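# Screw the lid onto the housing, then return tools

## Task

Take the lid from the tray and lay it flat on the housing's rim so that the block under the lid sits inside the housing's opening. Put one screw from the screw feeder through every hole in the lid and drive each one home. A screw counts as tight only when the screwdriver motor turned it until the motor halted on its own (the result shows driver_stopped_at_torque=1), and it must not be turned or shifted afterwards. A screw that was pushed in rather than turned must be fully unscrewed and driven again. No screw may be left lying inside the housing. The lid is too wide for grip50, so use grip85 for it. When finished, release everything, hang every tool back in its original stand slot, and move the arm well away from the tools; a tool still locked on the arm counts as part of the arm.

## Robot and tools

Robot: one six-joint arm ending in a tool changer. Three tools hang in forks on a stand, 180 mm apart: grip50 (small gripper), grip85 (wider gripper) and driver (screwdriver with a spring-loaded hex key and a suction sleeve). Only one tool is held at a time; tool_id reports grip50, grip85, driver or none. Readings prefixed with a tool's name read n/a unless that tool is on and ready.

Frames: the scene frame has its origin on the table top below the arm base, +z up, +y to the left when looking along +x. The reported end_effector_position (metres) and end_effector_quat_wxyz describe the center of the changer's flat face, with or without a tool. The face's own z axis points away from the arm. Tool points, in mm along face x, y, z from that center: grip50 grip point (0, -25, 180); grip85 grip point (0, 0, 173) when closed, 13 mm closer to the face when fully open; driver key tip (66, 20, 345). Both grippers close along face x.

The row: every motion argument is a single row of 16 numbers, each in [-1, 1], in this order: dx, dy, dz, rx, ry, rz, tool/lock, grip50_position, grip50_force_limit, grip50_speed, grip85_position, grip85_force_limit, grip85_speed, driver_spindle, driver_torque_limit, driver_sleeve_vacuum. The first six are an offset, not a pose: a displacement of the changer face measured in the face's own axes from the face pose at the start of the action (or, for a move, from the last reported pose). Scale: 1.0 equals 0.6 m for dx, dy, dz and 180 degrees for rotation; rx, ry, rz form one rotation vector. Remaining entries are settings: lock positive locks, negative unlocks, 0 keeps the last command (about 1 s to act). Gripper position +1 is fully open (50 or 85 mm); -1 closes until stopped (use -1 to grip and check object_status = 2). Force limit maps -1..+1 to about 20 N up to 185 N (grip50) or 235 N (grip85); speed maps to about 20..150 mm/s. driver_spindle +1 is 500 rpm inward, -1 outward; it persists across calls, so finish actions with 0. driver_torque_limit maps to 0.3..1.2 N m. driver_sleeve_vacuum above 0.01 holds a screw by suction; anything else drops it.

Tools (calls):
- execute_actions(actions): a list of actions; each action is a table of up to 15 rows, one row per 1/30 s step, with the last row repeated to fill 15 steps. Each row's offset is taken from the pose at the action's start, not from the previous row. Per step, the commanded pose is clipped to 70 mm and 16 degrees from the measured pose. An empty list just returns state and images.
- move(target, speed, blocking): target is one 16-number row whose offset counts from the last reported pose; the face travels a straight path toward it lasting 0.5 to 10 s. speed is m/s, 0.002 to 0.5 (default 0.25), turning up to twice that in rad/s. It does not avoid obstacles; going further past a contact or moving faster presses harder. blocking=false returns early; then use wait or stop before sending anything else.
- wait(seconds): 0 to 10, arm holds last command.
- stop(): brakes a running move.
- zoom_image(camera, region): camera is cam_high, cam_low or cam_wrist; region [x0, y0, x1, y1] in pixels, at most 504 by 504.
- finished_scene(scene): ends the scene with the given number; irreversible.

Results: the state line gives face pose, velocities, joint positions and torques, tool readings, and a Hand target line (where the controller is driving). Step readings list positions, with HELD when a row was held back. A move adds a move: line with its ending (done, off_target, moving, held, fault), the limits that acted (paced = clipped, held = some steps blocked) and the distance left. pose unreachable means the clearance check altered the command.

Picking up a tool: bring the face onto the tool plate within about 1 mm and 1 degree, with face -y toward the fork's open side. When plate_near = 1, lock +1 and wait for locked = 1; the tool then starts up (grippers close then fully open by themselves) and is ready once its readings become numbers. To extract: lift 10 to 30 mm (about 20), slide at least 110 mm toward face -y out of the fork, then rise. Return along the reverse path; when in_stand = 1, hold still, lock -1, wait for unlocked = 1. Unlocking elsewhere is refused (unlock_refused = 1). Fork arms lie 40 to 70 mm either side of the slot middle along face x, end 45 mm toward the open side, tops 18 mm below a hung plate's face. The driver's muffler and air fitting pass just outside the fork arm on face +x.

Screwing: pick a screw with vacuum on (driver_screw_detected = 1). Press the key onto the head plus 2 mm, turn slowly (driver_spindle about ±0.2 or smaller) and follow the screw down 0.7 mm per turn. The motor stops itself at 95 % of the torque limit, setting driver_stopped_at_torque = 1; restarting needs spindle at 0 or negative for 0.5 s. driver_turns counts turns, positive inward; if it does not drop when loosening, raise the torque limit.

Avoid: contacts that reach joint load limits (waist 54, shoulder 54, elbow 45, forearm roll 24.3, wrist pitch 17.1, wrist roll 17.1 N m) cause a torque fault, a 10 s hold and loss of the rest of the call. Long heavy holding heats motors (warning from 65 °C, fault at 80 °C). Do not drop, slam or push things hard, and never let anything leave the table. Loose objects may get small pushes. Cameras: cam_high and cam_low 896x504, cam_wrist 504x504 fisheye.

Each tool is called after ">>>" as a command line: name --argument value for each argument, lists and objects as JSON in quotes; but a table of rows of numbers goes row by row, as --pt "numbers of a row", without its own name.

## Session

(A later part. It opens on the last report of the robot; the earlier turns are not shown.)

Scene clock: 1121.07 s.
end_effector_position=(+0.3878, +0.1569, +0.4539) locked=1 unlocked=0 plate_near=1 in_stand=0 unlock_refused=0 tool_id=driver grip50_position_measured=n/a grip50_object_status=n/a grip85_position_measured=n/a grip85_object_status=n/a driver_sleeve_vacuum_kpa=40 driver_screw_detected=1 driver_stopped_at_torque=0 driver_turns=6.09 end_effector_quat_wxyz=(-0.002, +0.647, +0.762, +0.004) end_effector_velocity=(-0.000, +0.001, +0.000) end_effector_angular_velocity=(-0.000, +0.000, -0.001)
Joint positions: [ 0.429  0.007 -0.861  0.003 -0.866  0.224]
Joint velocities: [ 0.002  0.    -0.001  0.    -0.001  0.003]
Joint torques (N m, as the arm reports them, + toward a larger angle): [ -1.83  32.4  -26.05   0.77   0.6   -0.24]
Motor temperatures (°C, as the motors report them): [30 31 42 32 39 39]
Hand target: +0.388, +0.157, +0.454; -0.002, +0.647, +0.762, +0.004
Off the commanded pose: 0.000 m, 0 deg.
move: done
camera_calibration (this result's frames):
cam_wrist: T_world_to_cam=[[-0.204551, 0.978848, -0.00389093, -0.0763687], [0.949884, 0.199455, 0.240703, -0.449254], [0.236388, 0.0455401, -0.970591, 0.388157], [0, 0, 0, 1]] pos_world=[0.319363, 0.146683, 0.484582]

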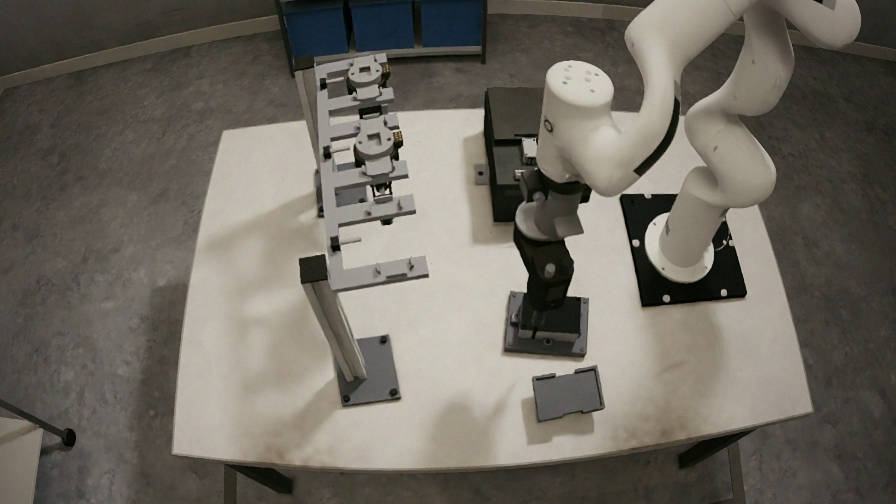

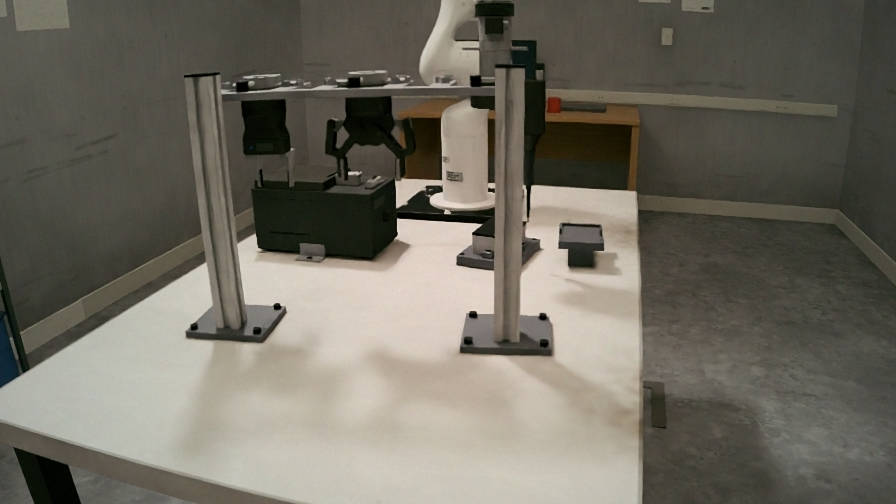

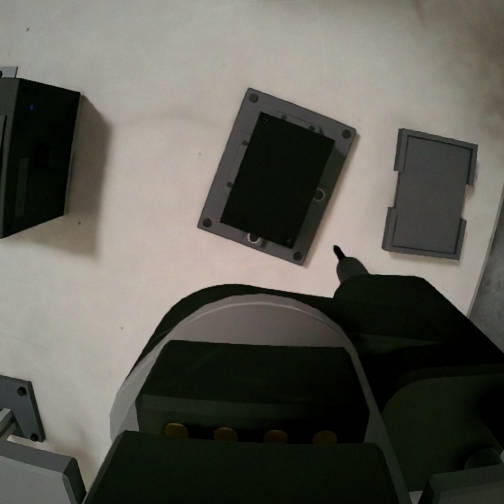

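>>> move --target '[-0.0747,-0.0197,0,0,0,0,0,1,0,0,1,0,0,0,0,1]' --speed 0.1

>>> execute_actions --actions '[[[0,0,0.027,0,0,0,0,1,0,0,1,0,0,0,0,1]],[[0,0,0.004,0,0,0,0,1,0,0,1,0,0,0,0,1]],[[0,0,0.004,0,0,0,0,1,0,0,1,0,0,0,0,1]]]'

Scene clock: 1241.93 s.
end_effector_position=(+0.3834, +0.1109, +0.4536) locked=1 unlocked=0 plate_near=1 in_stand=0 unlock_refused=0 tool_id=driver grip50_position_measured=n/a grip50_object_status=n/a grip85_position_measured=n/a grip85_object_status=n/a driver_sleeve_vacuum_kpa=40 driver_screw_detected=1 driver_stopped_at_torque=0 driver_turns=6.09 end_effector_quat_wxyz=(-0.002, +0.647, +0.762, +0.004) end_effector_velocity=(-0.000, -0.001, +0.001) end_effector_angular_velocity=(-0.001, -0.000, +0.002)
Joint positions: [ 0.327  0.058 -0.812  0.003 -0.867  0.122]
Joint velocities: [-0.002  0.001  0.    -0.001 -0.001 -0.003]
Joint torques (N m, as the arm reports them, + toward a larger angle): [ -2.24  29.51 -25.47   0.99   0.52  -0.19]
Motor temperatures (°C, as the motors report them): [30 31 43 32 39 39]
Hand target: +0.383, +0.111, +0.454; -0.002, +0.647, +0.762, +0.004
Off the commanded pose: 0.000 m, 0 deg.
move: done
camera_calibration (this result's frames):
cam_wrist: T_world_to_cam=[[-0.204609, 0.978836, -0.00398695, -0.0321854], [0.949793, 0.19952, 0.24101, -0.435949], [0.236705, 0.0455261, -0.970514, 0.390825], [0, 0, 0, 1]] pos_world=[0.314965, 0.100692, 0.484241]

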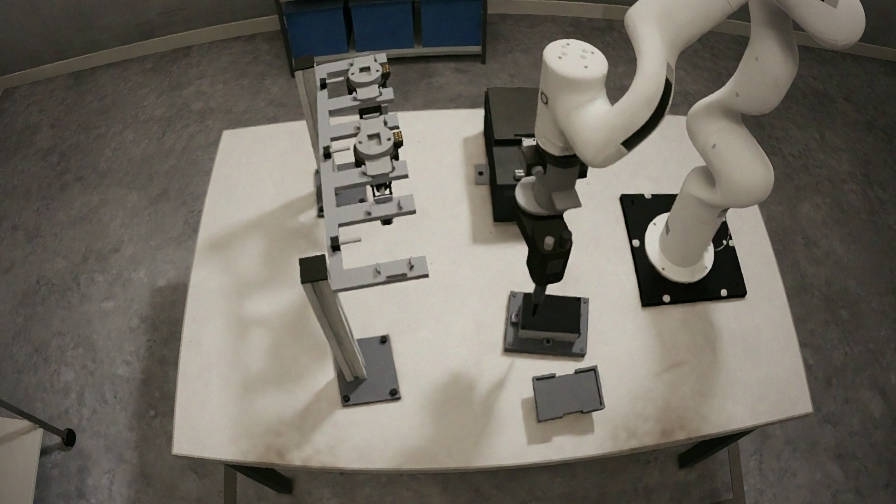

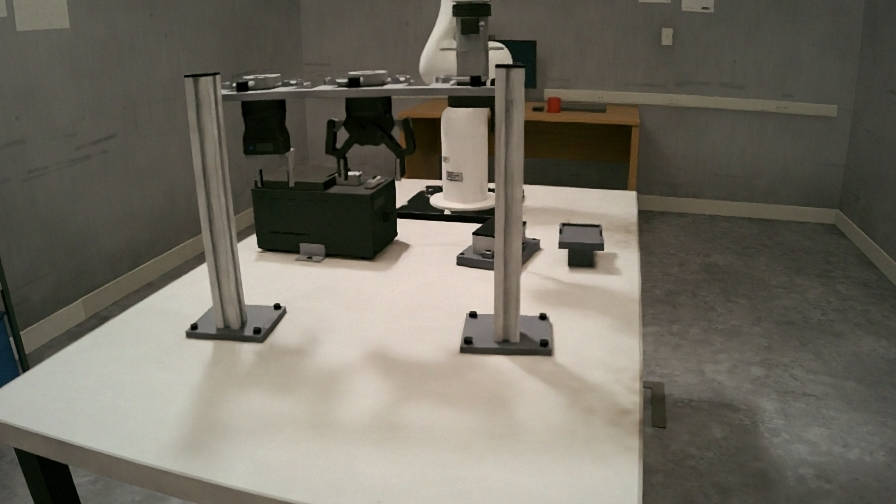

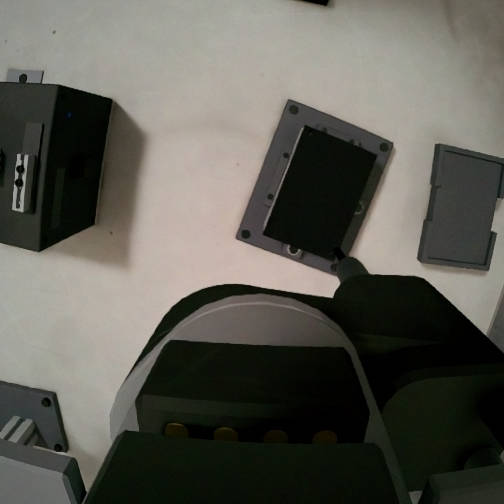

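Scene clock: 1243.43 s.
end_effector_position=(+0.3835, +0.1110, +0.4328) locked=1 unlocked=0 plate_near=1 in_stand=0 unlock_refused=0 tool_id=driver grip50_position_measured=n/a grip50_object_status=n/a grip85_position_measured=n/a grip85_object_status=n/a driver_sleeve_vacuum_kpa=40 driver_screw_detected=1 driver_stopped_at_torque=0 driver_turns=6.09 end_effector_quat_wxyz=(-0.002, +0.647, +0.762, +0.004) end_effector_velocity=(+0.000, -0.000, +0.000) end_effector_angular_velocity=(-0.000, -0.000, -0.000)
Joint positions: [ 0.327  0.035 -0.783  0.003 -0.816  0.122]
Joint velocities: [-0.     0.    -0.    -0.001 -0.     0.   ]
Joint torques (N m, as the arm reports them, + toward a larger angle): [ -2.62  29.9  -25.38   0.51   0.55  -0.19]
Motor temperatures (°C, as the motors report them): [30 31 43 32 39 39]
Hand target: +0.383, +0.111, +0.433; -0.002, +0.647, +0.762, +0.004
Off the commanded pose: 0.000 m, 0 deg.
Step readings (end_effector_position; steps 1 to 15: 1st action; 16 to 30: 2nd action; 31 to 45: 3rd action):
0: (+0.3834, +0.1109, +0.4536)
1: (+0.3834, +0.1108, +0.4536)
2: (+0.3835, +0.1109, +0.4527)
4: (+0.3837, +0.1110, +0.4453)
8: (+0.3828, +0.1108, +0.4376)
15: (+0.3835, +0.1110, +0.4376)
16: (+0.3834, +0.1110, +0.4375)
17: (+0.3835, +0.1110, +0.4373)
19: (+0.3835, +0.1110, +0.4361)
23: (+0.3834, +0.1110, +0.4352)
30: (+0.3835, +0.1110, +0.4352)
31: (+0.3835, +0.1110, +0.4352)
32: (+0.3835, +0.1110, +0.4349)
34: (+0.3835, +0.1110, +0.4338)
38: (+0.3834, +0.1110, +0.4328)
45: end_effector_position above
camera_calibration (this result's frames):
cam_wrist: T_world_to_cam=[[-0.204548, 0.978848, -0.00400284, -0.0324303], [0.949706, 0.199445, 0.241412, -0.431207], [0.237104, 0.0455788, -0.970415, 0.370399], [0, 0, 0, 1]] pos_world=[0.315063, 0.100864, 0.463409]

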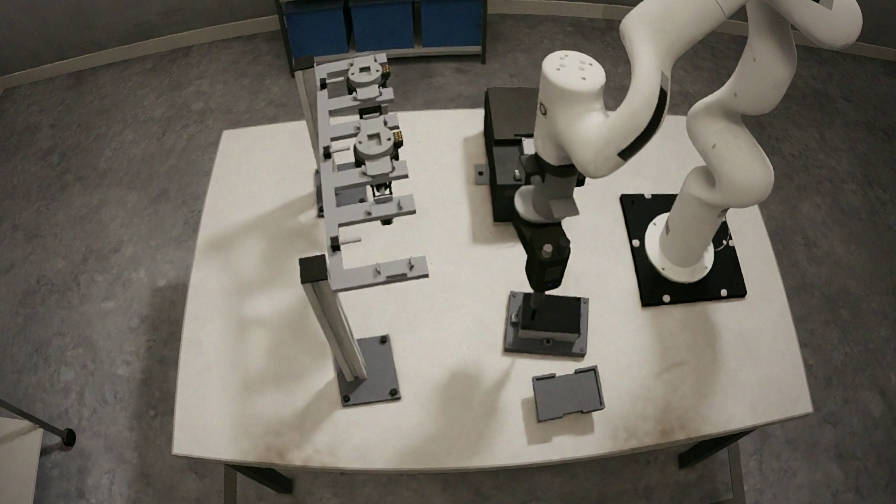

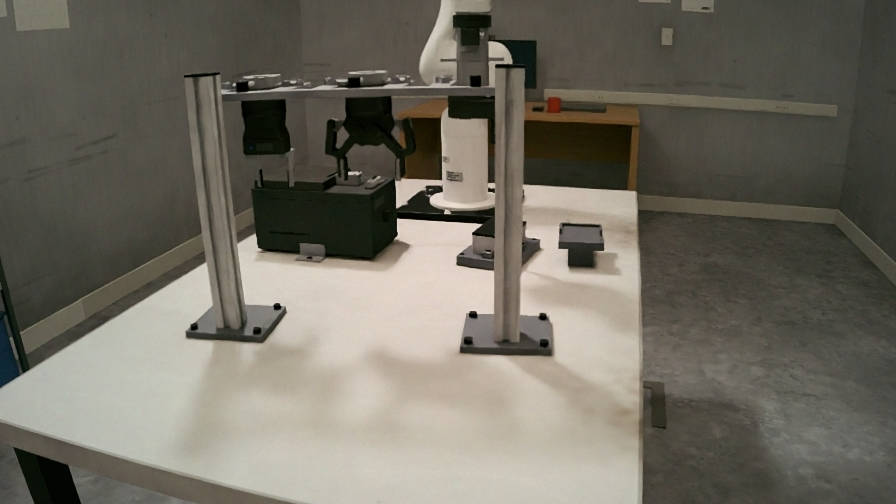

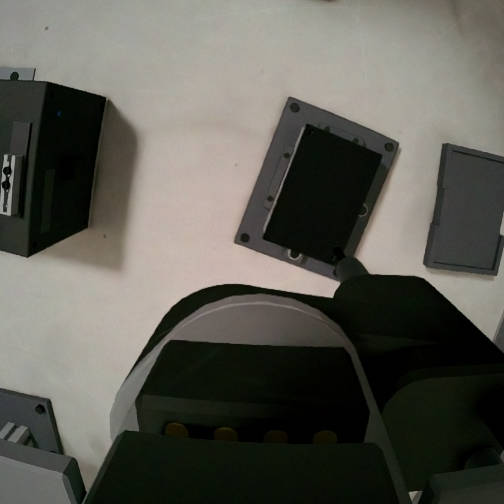

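>>> execute_actions --actions '[[[0,0,0.004,0,0,0,0,1,0,0,1,0,0,0,0,1]]]'

>>> execute_actions --actions '[[[0,0,0.004,0,0,0,0,1,0,0,1,0,0,0,0,1]]]'

>>> zoom_image --camera "cam_wrist" --region '[315,230,355,270]'

Scene clock: 1249.03 s.
end_effector_position=(+0.3835, +0.1111, +0.4304) locked=1 unlocked=0 plate_near=1 in_stand=0 unlock_refused=0 tool_id=driver grip50_position_measured=n/a grip50_object_status=n/a grip85_position_measured=n/a grip85_object_status=n/a driver_sleeve_vacuum_kpa=40 driver_screw_detected=1 driver_stopped_at_torque=0 driver_turns=6.09 end_effector_quat_wxyz=(-0.002, +0.647, +0.762, +0.004) end_effector_velocity=(-0.000, +0.000, -0.000) end_effector_angular_velocity=(-0.000, +0.001, +0.001)
Joint positions: [ 0.327  0.032 -0.78   0.003 -0.81   0.122]
Joint velocities: [ 0.001  0.     0.001 -0.    -0.001  0.   ]
Joint torques (N m, as the arm reports them, + toward a larger angle): [ -0.63  29.82 -24.88   1.14   0.45  -0.26]
Motor temperatures (°C, as the motors report them): [30 31 43 32 39 39]
Hand target: +0.383, +0.111, +0.430; -0.002, +0.647, +0.762, +0.004
Off the commanded pose: 0.000 m, 0 deg.
Step readings (end_effector_position):
0: (+0.3835, +0.1110, +0.4328)
1: (+0.3835, +0.1110, +0.4328)
2: (+0.3835, +0.1111, +0.4325)
4: (+0.3835, +0.1111, +0.4314)
8: (+0.3834, +0.1110, +0.4304)
15: end_effector_position above
camera_calibration (this result's frames):
cam_wrist: T_world_to_cam=[[-0.20454, 0.97885, -0.00400551, -0.0324577], [0.949697, 0.199436, 0.241454, -0.430662], [0.237146, 0.0455829, -0.970404, 0.368065], [0, 0, 0, 1]] pos_world=[0.315075, 0.100883, 0.461027]

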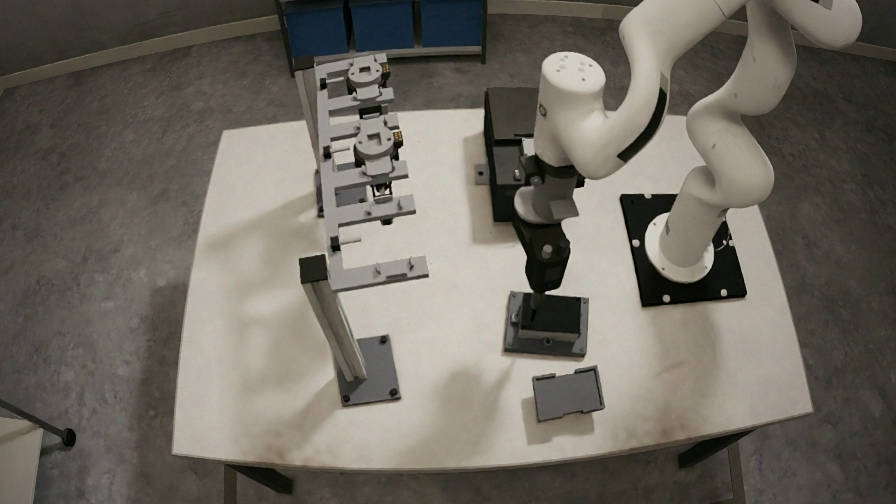

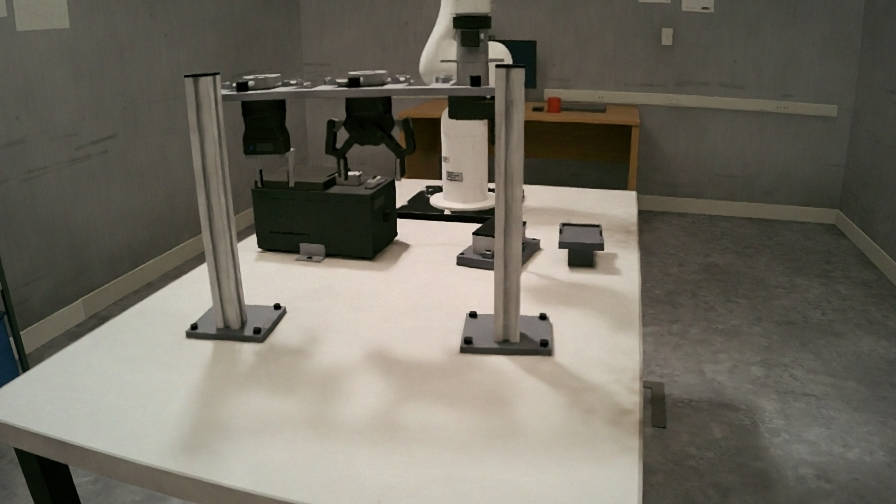

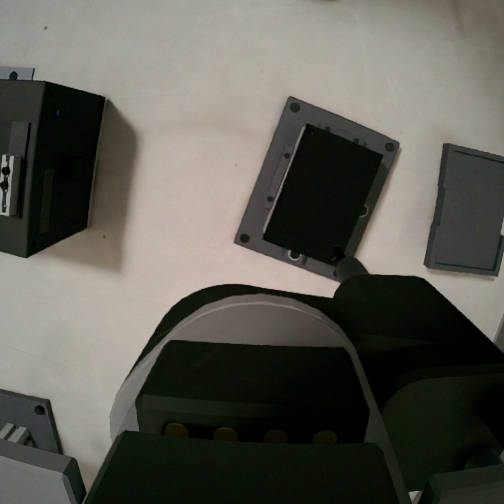

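Scene clock: 1249.53 s.
end_effector_position=(+0.3835, +0.1111, +0.4281) locked=1 unlocked=0 plate_near=1 in_stand=0 unlock_refused=0 tool_id=driver grip50_position_measured=n/a grip50_object_status=n/a grip85_position_measured=n/a grip85_object_status=n/a driver_sleeve_vacuum_kpa=40 driver_screw_detected=1 driver_stopped_at_torque=0 driver_turns=6.09 end_effector_quat_wxyz=(-0.002, +0.647, +0.762, +0.004) end_effector_velocity=(+0.000, +0.000, +0.000) end_effector_angular_velocity=(+0.001, -0.003, -0.001)
Joint positions: [ 0.327  0.03  -0.777  0.003 -0.805  0.122]
Joint velocities: [-0.     0.001 -0.001  0.     0.002  0.001]
Joint torques (N m, as the arm reports them, + toward a larger angle): [ -2.13  31.13 -25.48   0.96   0.41  -0.35]
Motor temperatures (°C, as the motors report them): [30 31 43 32 39 39]
Hand target: +0.383, +0.111, +0.428; -0.002, +0.647, +0.762, +0.004
Off the commanded pose: 0.000 m, 0 deg.
Step readings (end_effector_position):
0: (+0.3835, +0.1111, +0.4304)
1: (+0.3835, +0.1111, +0.4304)
2: (+0.3835, +0.1111, +0.4302)
4: (+0.3835, +0.1111, +0.4290)
8: (+0.3834, +0.1111, +0.4281)
15: end_effector_position above
camera_calibration (this result's frames):
cam_wrist: T_world_to_cam=[[-0.204531, 0.978852, -0.00400802, -0.0324852], [0.949688, 0.199426, 0.241498, -0.430119], [0.23719, 0.0455875, -0.970393, 0.365731], [0, 0, 0, 1]] pos_world=[0.315087, 0.100902, 0.458645]

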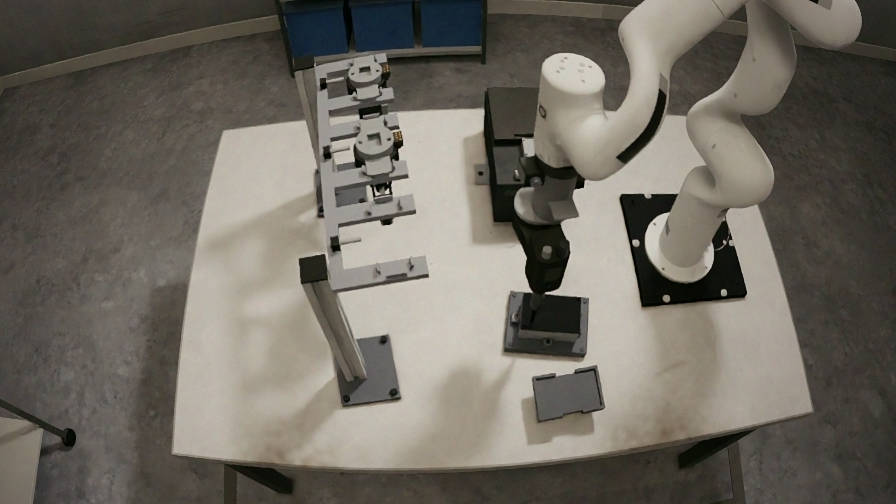

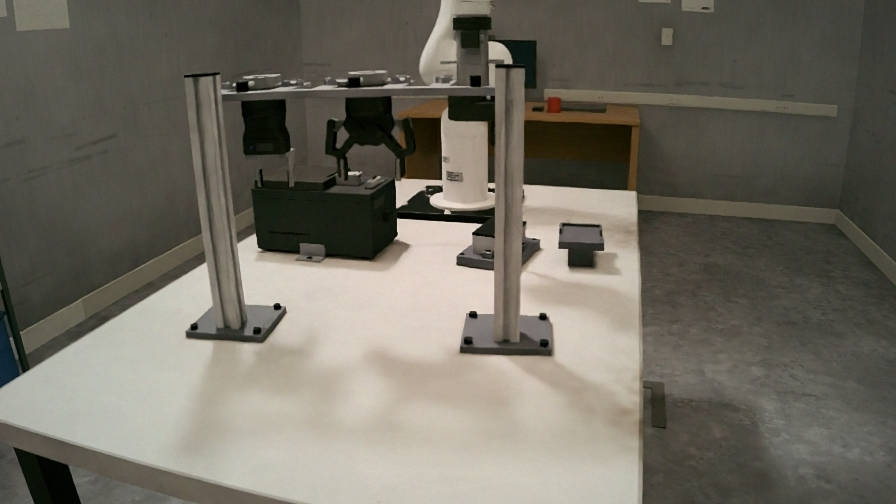

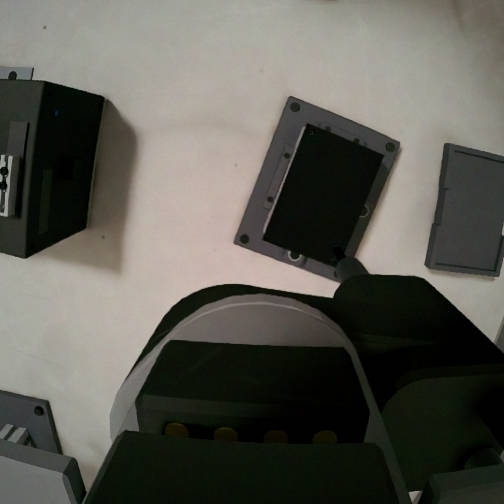

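Region (315, 230, 355, 270) of cam_wrist's 504x504 image, scaled by 12.600, with more detail than that image has.

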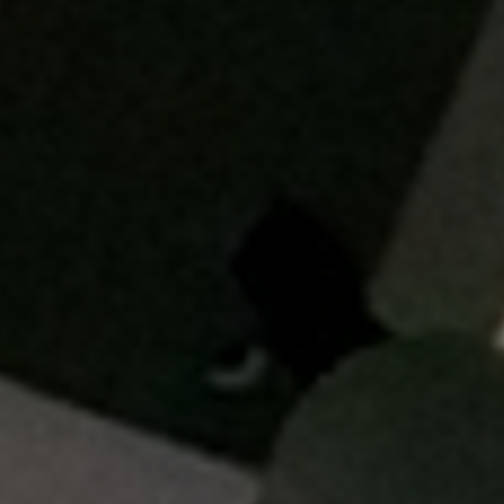

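>>> execute_actions --actions '[[[0,0,0.004,0,0,0,0,1,0,0,1,0,0,0,0,1]]]'

>>> execute_actions --actions '[[[0,0,0.003,0,0,0,0,1,0,0,1,0,0,0,0,1]]]'

>>> zoom_image --camera "cam_wrist" --region '[315,230,355,270]'

Scene clock: 1275.80 s.
end_effector_position=(+0.3835, +0.1111, +0.4257) locked=1 unlocked=0 plate_near=1 in_stand=0 unlock_refused=0 tool_id=driver grip50_position_measured=n/a grip50_object_status=n/a grip85_position_measured=n/a grip85_object_status=n/a driver_sleeve_vacuum_kpa=40 driver_screw_detected=1 driver_stopped_at_torque=0 driver_turns=6.09 end_effector_quat_wxyz=(-0.002, +0.647, +0.762, +0.004) end_effector_velocity=(-0.000, -0.000, -0.000) end_effector_angular_velocity=(-0.000, +0.001, -0.000)
Joint positions: [ 0.327  0.027 -0.774  0.003 -0.799  0.122]
Joint velocities: [-0.     0.     0.     0.    -0.001 -0.   ]
Joint torques (N m, as the arm reports them, + toward a larger angle): [ -2.14  30.75 -24.83   0.5    0.49  -0.21]
Motor temperatures (°C, as the motors report them): [30 31 43 32 39 39]
Hand target: +0.384, +0.111, +0.426; -0.002, +0.647, +0.762, +0.004
Off the commanded pose: 0.000 m, 0 deg.
Step readings (end_effector_position):
0: (+0.3835, +0.1111, +0.4280)
1: (+0.3835, +0.1111, +0.4280)
2: (+0.3835, +0.1111, +0.4278)
4: (+0.3836, +0.1111, +0.4266)
8: (+0.3834, +0.1111, +0.4257)
15: end_effector_position above
camera_calibration (this result's frames):
cam_wrist: T_world_to_cam=[[-0.204523, 0.978854, -0.00401086, -0.0325124], [0.949679, 0.199417, 0.24154, -0.429574], [0.237233, 0.0455915, -0.970382, 0.363397], [0, 0, 0, 1]] pos_world=[0.315099, 0.100921, 0.456263]

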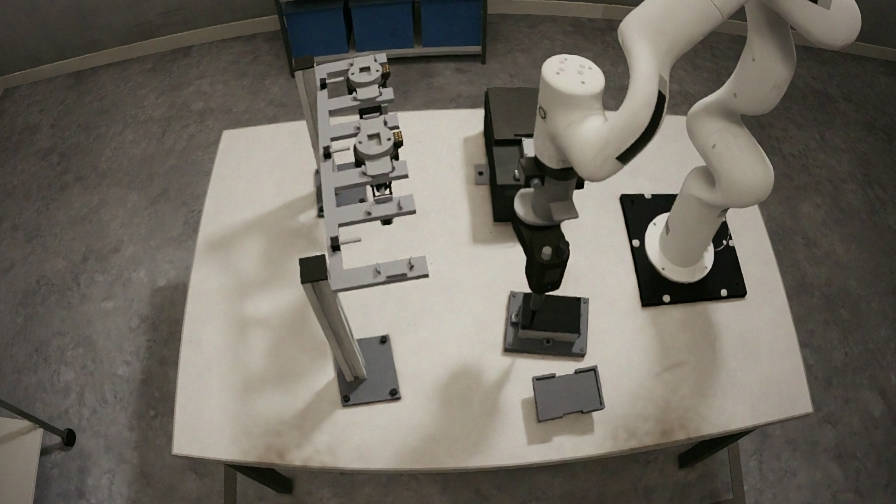

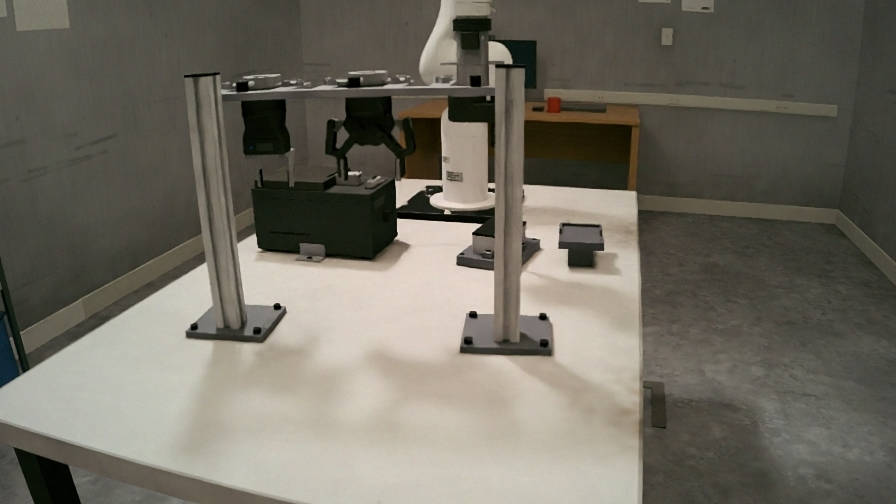

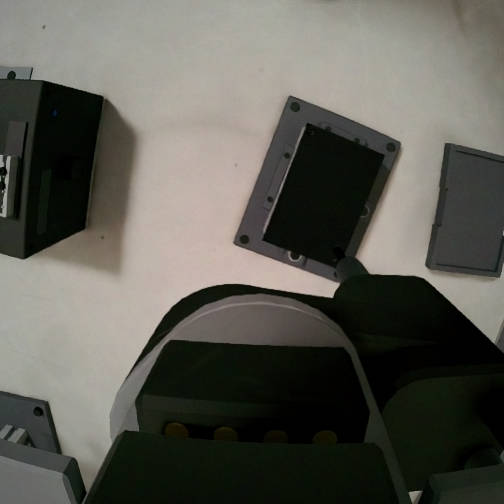

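Scene clock: 1276.30 s.
end_effector_position=(+0.3835, +0.1111, +0.4240) locked=1 unlocked=0 plate_near=1 in_stand=0 unlock_refused=0 tool_id=driver grip50_position_measured=n/a grip50_object_status=n/a grip85_position_measured=n/a grip85_object_status=n/a driver_sleeve_vacuum_kpa=39 driver_screw_detected=1 driver_stopped_at_torque=0 driver_turns=6.09 end_effector_quat_wxyz=(-0.002, +0.647, +0.762, +0.004) end_effector_velocity=(-0.000, +0.000, -0.000) end_effector_angular_velocity=(-0.000, +0.002, -0.001)
Joint positions: [ 0.327  0.025 -0.772  0.003 -0.794  0.122]
Joint velocities: [ 0.    -0.     0.001  0.    -0.001  0.001]
Joint torques (N m, as the arm reports them, + toward a larger angle): [ -2.4   28.01 -24.18   0.81   0.77  -0.32]
Motor temperatures (°C, as the motors report them): [30 31 43 32 39 39]
Hand target: +0.384, +0.111, +0.424; -0.002, +0.647, +0.762, +0.004
Off the commanded pose: 0.000 m, 0 deg.
Step readings (end_effector_position):
0: (+0.3835, +0.1111, +0.4257)
1: (+0.3835, +0.1111, +0.4257)
2: (+0.3835, +0.1111, +0.4255)
4: (+0.3836, +0.1111, +0.4246)
8: (+0.3836, +0.1111, +0.4241)
15: end_effector_position above
camera_calibration (this result's frames):
cam_wrist: T_world_to_cam=[[-0.20452, 0.978854, -0.00399443, -0.0325428], [0.949653, 0.199405, 0.241655, -0.429226], [0.237341, 0.0456299, -0.970354, 0.361664], [0, 0, 0, 1]] pos_world=[0.315122, 0.100942, 0.454537]

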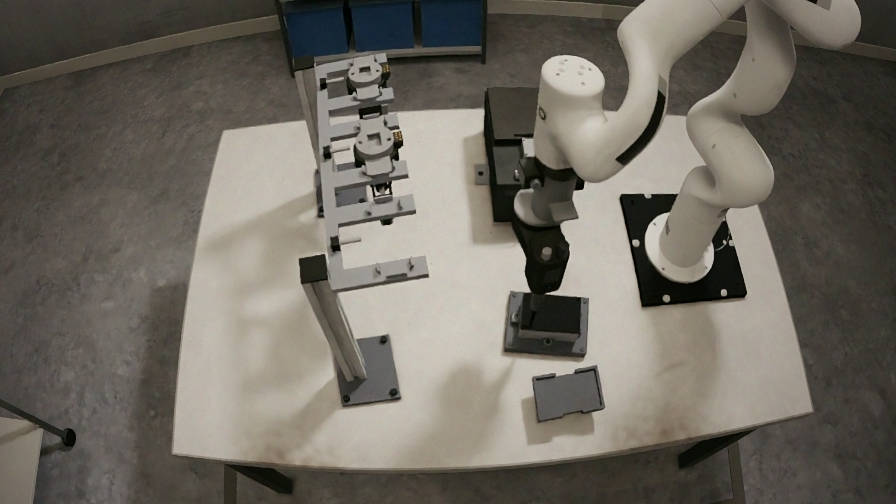

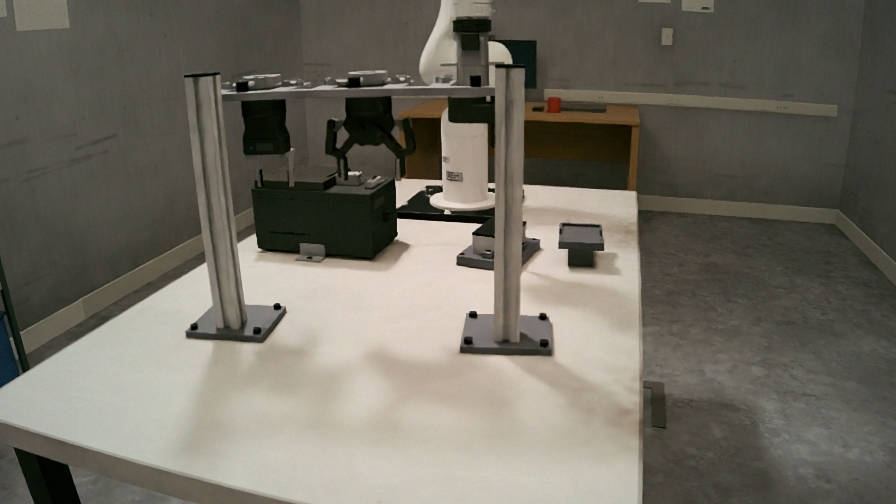

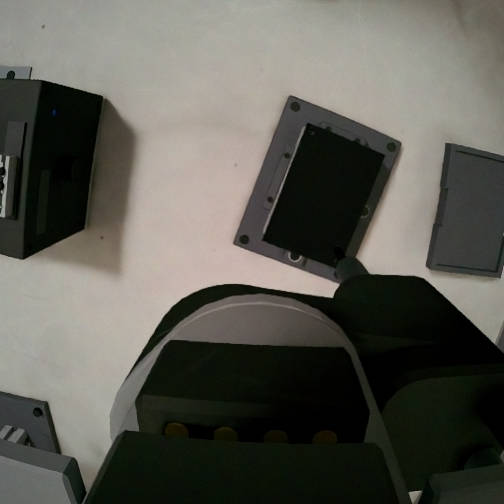

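Region (315, 230, 355, 270) of cam_wrist's 504x504 image, scaled by 12.600, with more detail than that image has.

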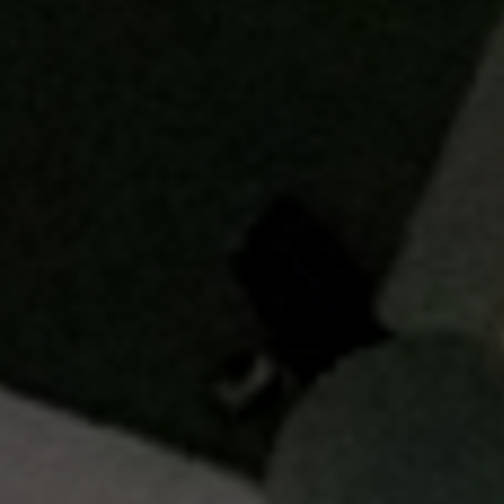

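>>> execute_actions --actions '[[[0,0,-0.02,0,0,0,0,1,0,0,1,0,0,0,0,1]],[[0.0027,0.0237,0,0,0,0,0,1,0,0,1,0,0,0,0,1]],[[0,0,0,0,0,0,0,1,0,0,1,0,0,0,0,1]]]'

>>> zoom_image --camera "cam_wrist" --region '[315,230,355,270]'

Scene clock: 1310.47 s.
end_effector_position=(+0.3971, +0.1149, +0.4358) locked=1 unlocked=0 plate_near=1 in_stand=0 unlock_refused=0 tool_id=driver grip50_position_measured=n/a grip50_object_status=n/a grip85_position_measured=n/a grip85_object_status=n/a driver_sleeve_vacuum_kpa=40 driver_screw_detected=1 driver_stopped_at_torque=0 driver_turns=6.09 end_effector_quat_wxyz=(-0.002, +0.647, +0.762, +0.004) end_effector_velocity=(-0.000, -0.000, -0.000) end_effector_angular_velocity=(-0.000, +0.002, -0.000)
Joint positions: [ 0.326  0.002 -0.824  0.003 -0.823  0.121]
Joint velocities: [ 0.     0.     0.001  0.001 -0.002 -0.   ]
Joint torques (N m, as the arm reports them, + toward a larger angle): [ -1.92  32.97 -25.17   0.93   0.53  -0.25]
Motor temperatures (°C, as the motors report them): [30 31 42 32 39 39]
Hand target: +0.397, +0.115, +0.436; -0.002, +0.647, +0.762, +0.004
Off the commanded pose: 0.000 m, 0 deg.
Step readings (end_effector_position; steps 1 to 15: 1st action; 16 to 30: 2nd action; 31 to 45: 3rd action):
0: (+0.3835, +0.1111, +0.4239)
1: (+0.3835, +0.1111, +0.4239)
2: (+0.3834, +0.1111, +0.4247)
4: (+0.3831, +0.1109, +0.4302)
8: (+0.3837, +0.1111, +0.4357)
15: (+0.3835, +0.1110, +0.4358)
16: (+0.3835, +0.1110, +0.4358)
17: (+0.3843, +0.1113, +0.4359)
19: (+0.3908, +0.1131, +0.4357)
23: (+0.3968, +0.1148, +0.4359)
30: (+0.3971, +0.1149, +0.4358)
31: (+0.3971, +0.1149, +0.4359)
32: (+0.3972, +0.1149, +0.4359)
34: (+0.3971, +0.1149, +0.4359)
38: (+0.3971, +0.1149, +0.4358)
45: end_effector_position above
camera_calibration (this result's frames):
cam_wrist: T_world_to_cam=[[-0.204589, 0.97884, -0.00402082, -0.0333551], [0.949774, 0.199504, 0.241097, -0.44556], [0.236798, 0.045507, -0.970493, 0.370091], [0, 0, 0, 1]] pos_world=[0.328721, 0.104699, 0.46646]

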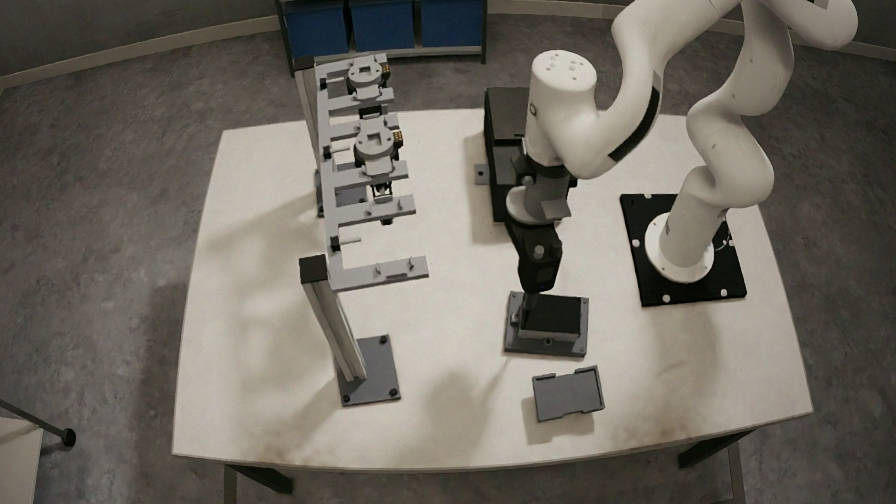

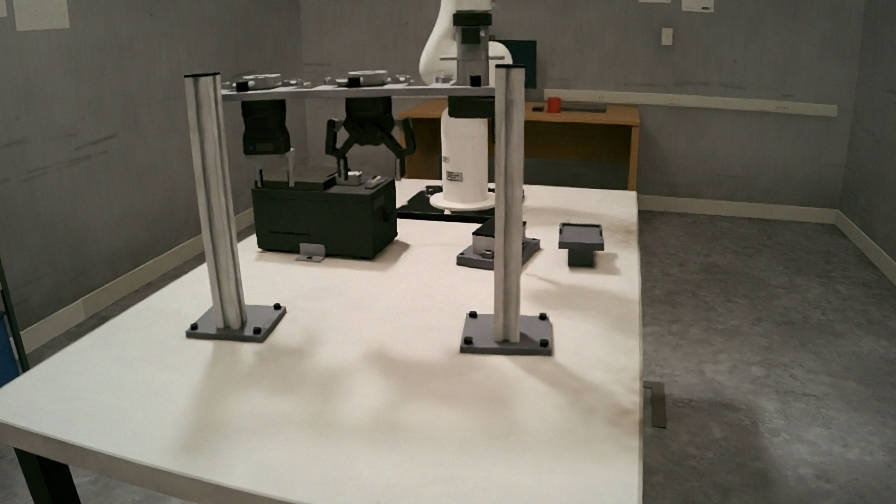

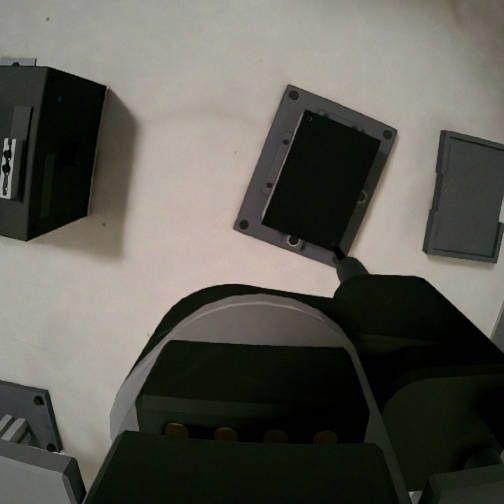

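Region (315, 230, 355, 270) of cam_wrist's 504x504 image, scaled by 12.600, with more detail than that image has.

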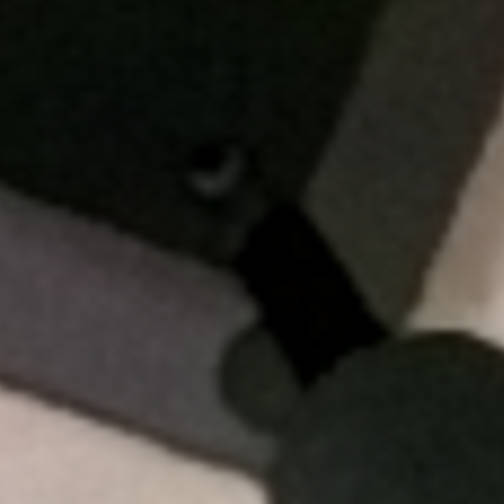

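>>> execute_actions --actions '[[[0,0,0.015,0,0,0,0,1,0,0,1,0,0,0,0,1]],[[0,0,0.003,0,0,0,0,1,0,0,1,0,0,0,0,1]],[[0,0,0.003,0,0,0,0,1,0,0,1,0,0,0,0,1]]]'

>>> zoom_image --camera "cam_wrist" --region '[315,230,355,270]'

Scene clock: 1318.90 s.
end_effector_position=(+0.3972, +0.1150, +0.4234) locked=1 unlocked=0 plate_near=1 in_stand=0 unlock_refused=0 tool_id=driver grip50_position_measured=n/a grip50_object_status=n/a grip85_position_measured=n/a grip85_object_status=n/a driver_sleeve_vacuum_kpa=34 driver_screw_detected=1 driver_stopped_at_torque=0 driver_turns=6.09 end_effector_quat_wxyz=(-0.002, +0.647, +0.762, +0.004) end_effector_velocity=(+0.000, -0.000, +0.000) end_effector_angular_velocity=(-0.000, +0.001, -0.000)
Joint positions: [ 0.326 -0.013 -0.808  0.003 -0.793  0.121]
Joint velocities: [-0.    -0.    -0.001  0.    -0.002  0.   ]
Joint torques (N m, as the arm reports them, + toward a larger angle): [ -1.44  32.62 -24.92   0.42   0.55  -0.28]
Motor temperatures (°C, as the motors report them): [30 31 43 32 39 39]
Hand target: +0.397, +0.115, +0.423; -0.002, +0.647, +0.762, +0.004
Off the commanded pose: 0.000 m, 0 deg.
Step readings (end_effector_position; steps 1 to 15: 1st action; 16 to 30: 2nd action; 31 to 45: 3rd action):
0: (+0.3971, +0.1149, +0.4358)
1: (+0.3971, +0.1149, +0.4358)
2: (+0.3972, +0.1149, +0.4351)
4: (+0.3973, +0.1150, +0.4308)
8: (+0.3969, +0.1149, +0.4269)
15: (+0.3972, +0.1149, +0.4269)
16: (+0.3972, +0.1149, +0.4269)
17: (+0.3972, +0.1150, +0.4267)
19: (+0.3972, +0.1150, +0.4259)
23: (+0.3971, +0.1149, +0.4252)
30: (+0.3972, +0.1150, +0.4251)
31: (+0.3972, +0.1150, +0.4251)
32: (+0.3972, +0.1150, +0.4249)
34: (+0.3972, +0.1150, +0.4241)
38: (+0.3971, +0.1150, +0.4234)
45: end_effector_position above
camera_calibration (this result's frames):
cam_wrist: T_world_to_cam=[[-0.204547, 0.978848, -0.00403748, -0.0334962], [0.94973, 0.199458, 0.241309, -0.442696], [0.23701, 0.0455246, -0.97044, 0.357845], [0, 0, 0, 1]] pos_world=[0.328777, 0.104796, 0.453959]

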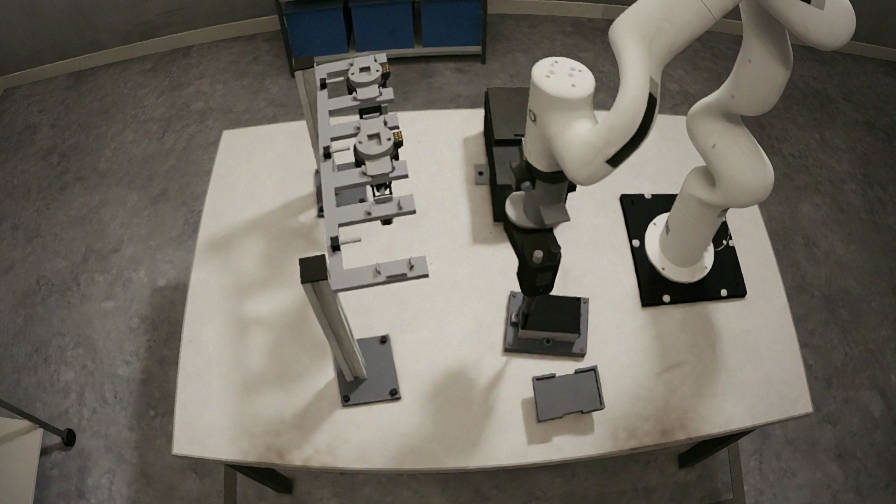

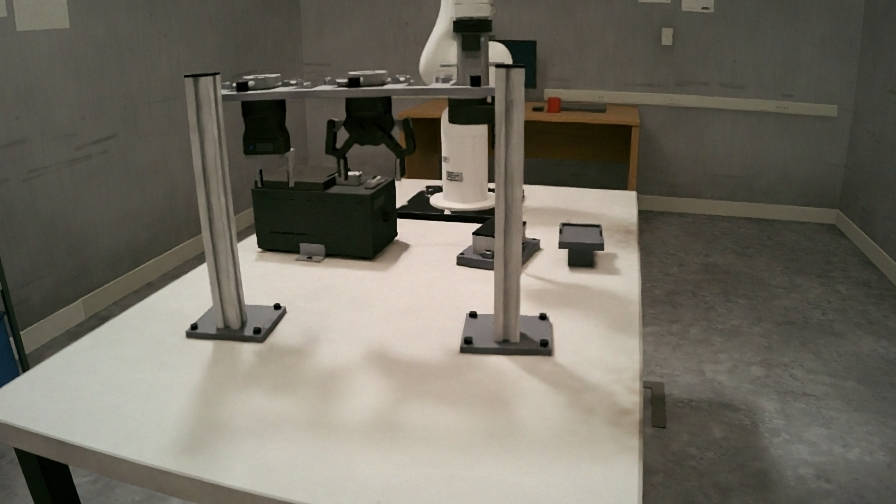

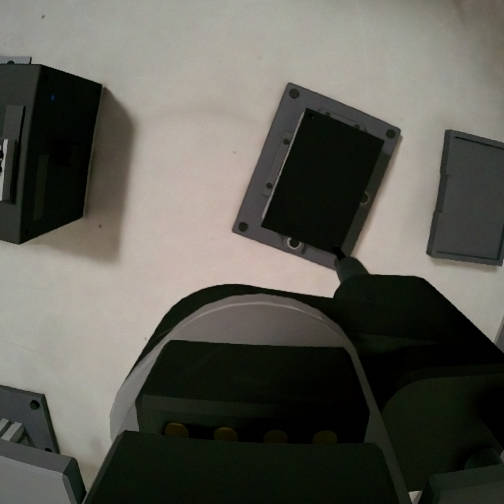

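Region (315, 230, 355, 270) of cam_wrist's 504x504 image, scaled by 12.600, with more detail than that image has.

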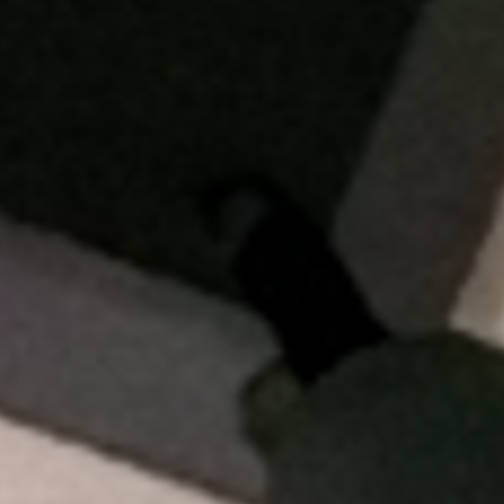

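>>> execute_actions --actions '[[[0,0,0.0017,0,0,0,0,1,0,0,1,0,0,0,-1,1]]]'

Scene clock: 1350.87 s.
end_effector_position=(+0.3972, +0.1150, +0.4223) locked=1 unlocked=0 plate_near=1 in_stand=0 unlock_refused=0 tool_id=driver grip50_position_measured=n/a grip50_object_status=n/a grip85_position_measured=n/a grip85_object_status=n/a driver_sleeve_vacuum_kpa=33 driver_screw_detected=1 driver_stopped_at_torque=0 driver_turns=6.09 end_effector_quat_wxyz=(-0.002, +0.647, +0.762, +0.004) end_effector_velocity=(-0.000, +0.000, -0.000) end_effector_angular_velocity=(-0.000, -0.001, +0.000)
Joint positions: [ 0.326 -0.014 -0.806  0.003 -0.79   0.121]
Joint velocities: [ 0.    -0.     0.001 -0.     0.002  0.   ]
Joint torques (N m, as the arm reports them, + toward a larger angle): [ -1.9   33.44 -24.84   0.55   0.49  -0.3 ]
Motor temperatures (°C, as the motors report them): [30 31 43 32 39 39]
Hand target: +0.397, +0.115, +0.422; -0.002, +0.647, +0.762, +0.004
Off the commanded pose: 0.000 m, 0 deg.
Step readings (end_effector_position):
0: (+0.3972, +0.1150, +0.4233)
1: (+0.3972, +0.1150, +0.4233)
2: (+0.3972, +0.1150, +0.4232)
4: (+0.3972, +0.1150, +0.4227)
8: (+0.3972, +0.1150, +0.4224)
15: end_effector_position above
camera_calibration (this result's frames):
cam_wrist: T_world_to_cam=[[-0.204545, 0.978849, -0.00403968, -0.0335067], [0.949728, 0.199455, 0.241318, -0.44246], [0.23702, 0.0455237, -0.970438, 0.356858], [0, 0, 0, 1]] pos_world=[0.328781, 0.104804, 0.452946]

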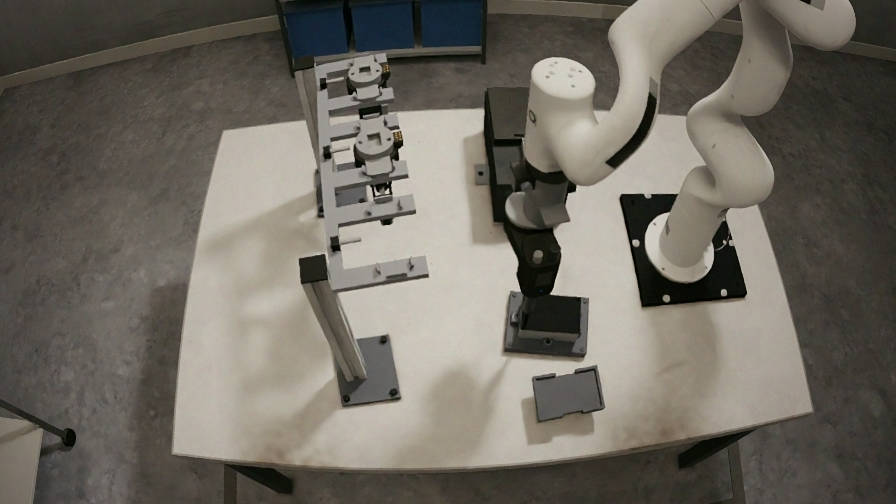

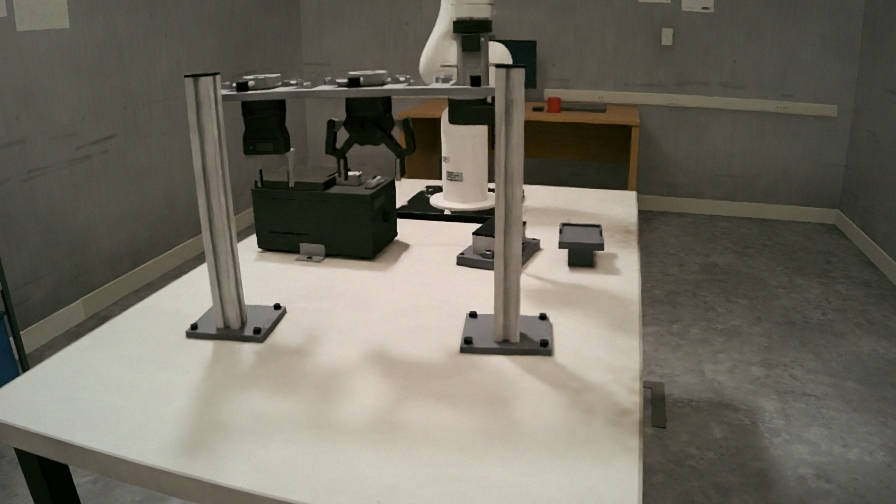

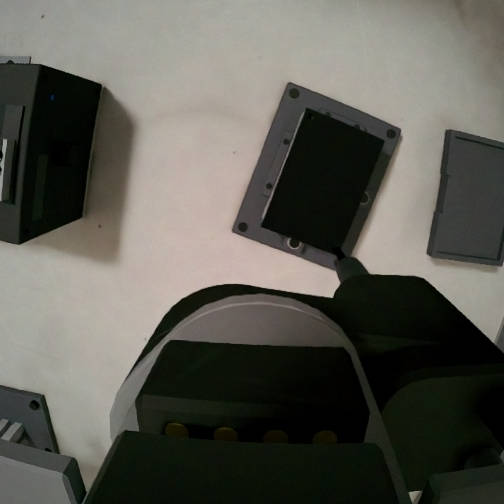

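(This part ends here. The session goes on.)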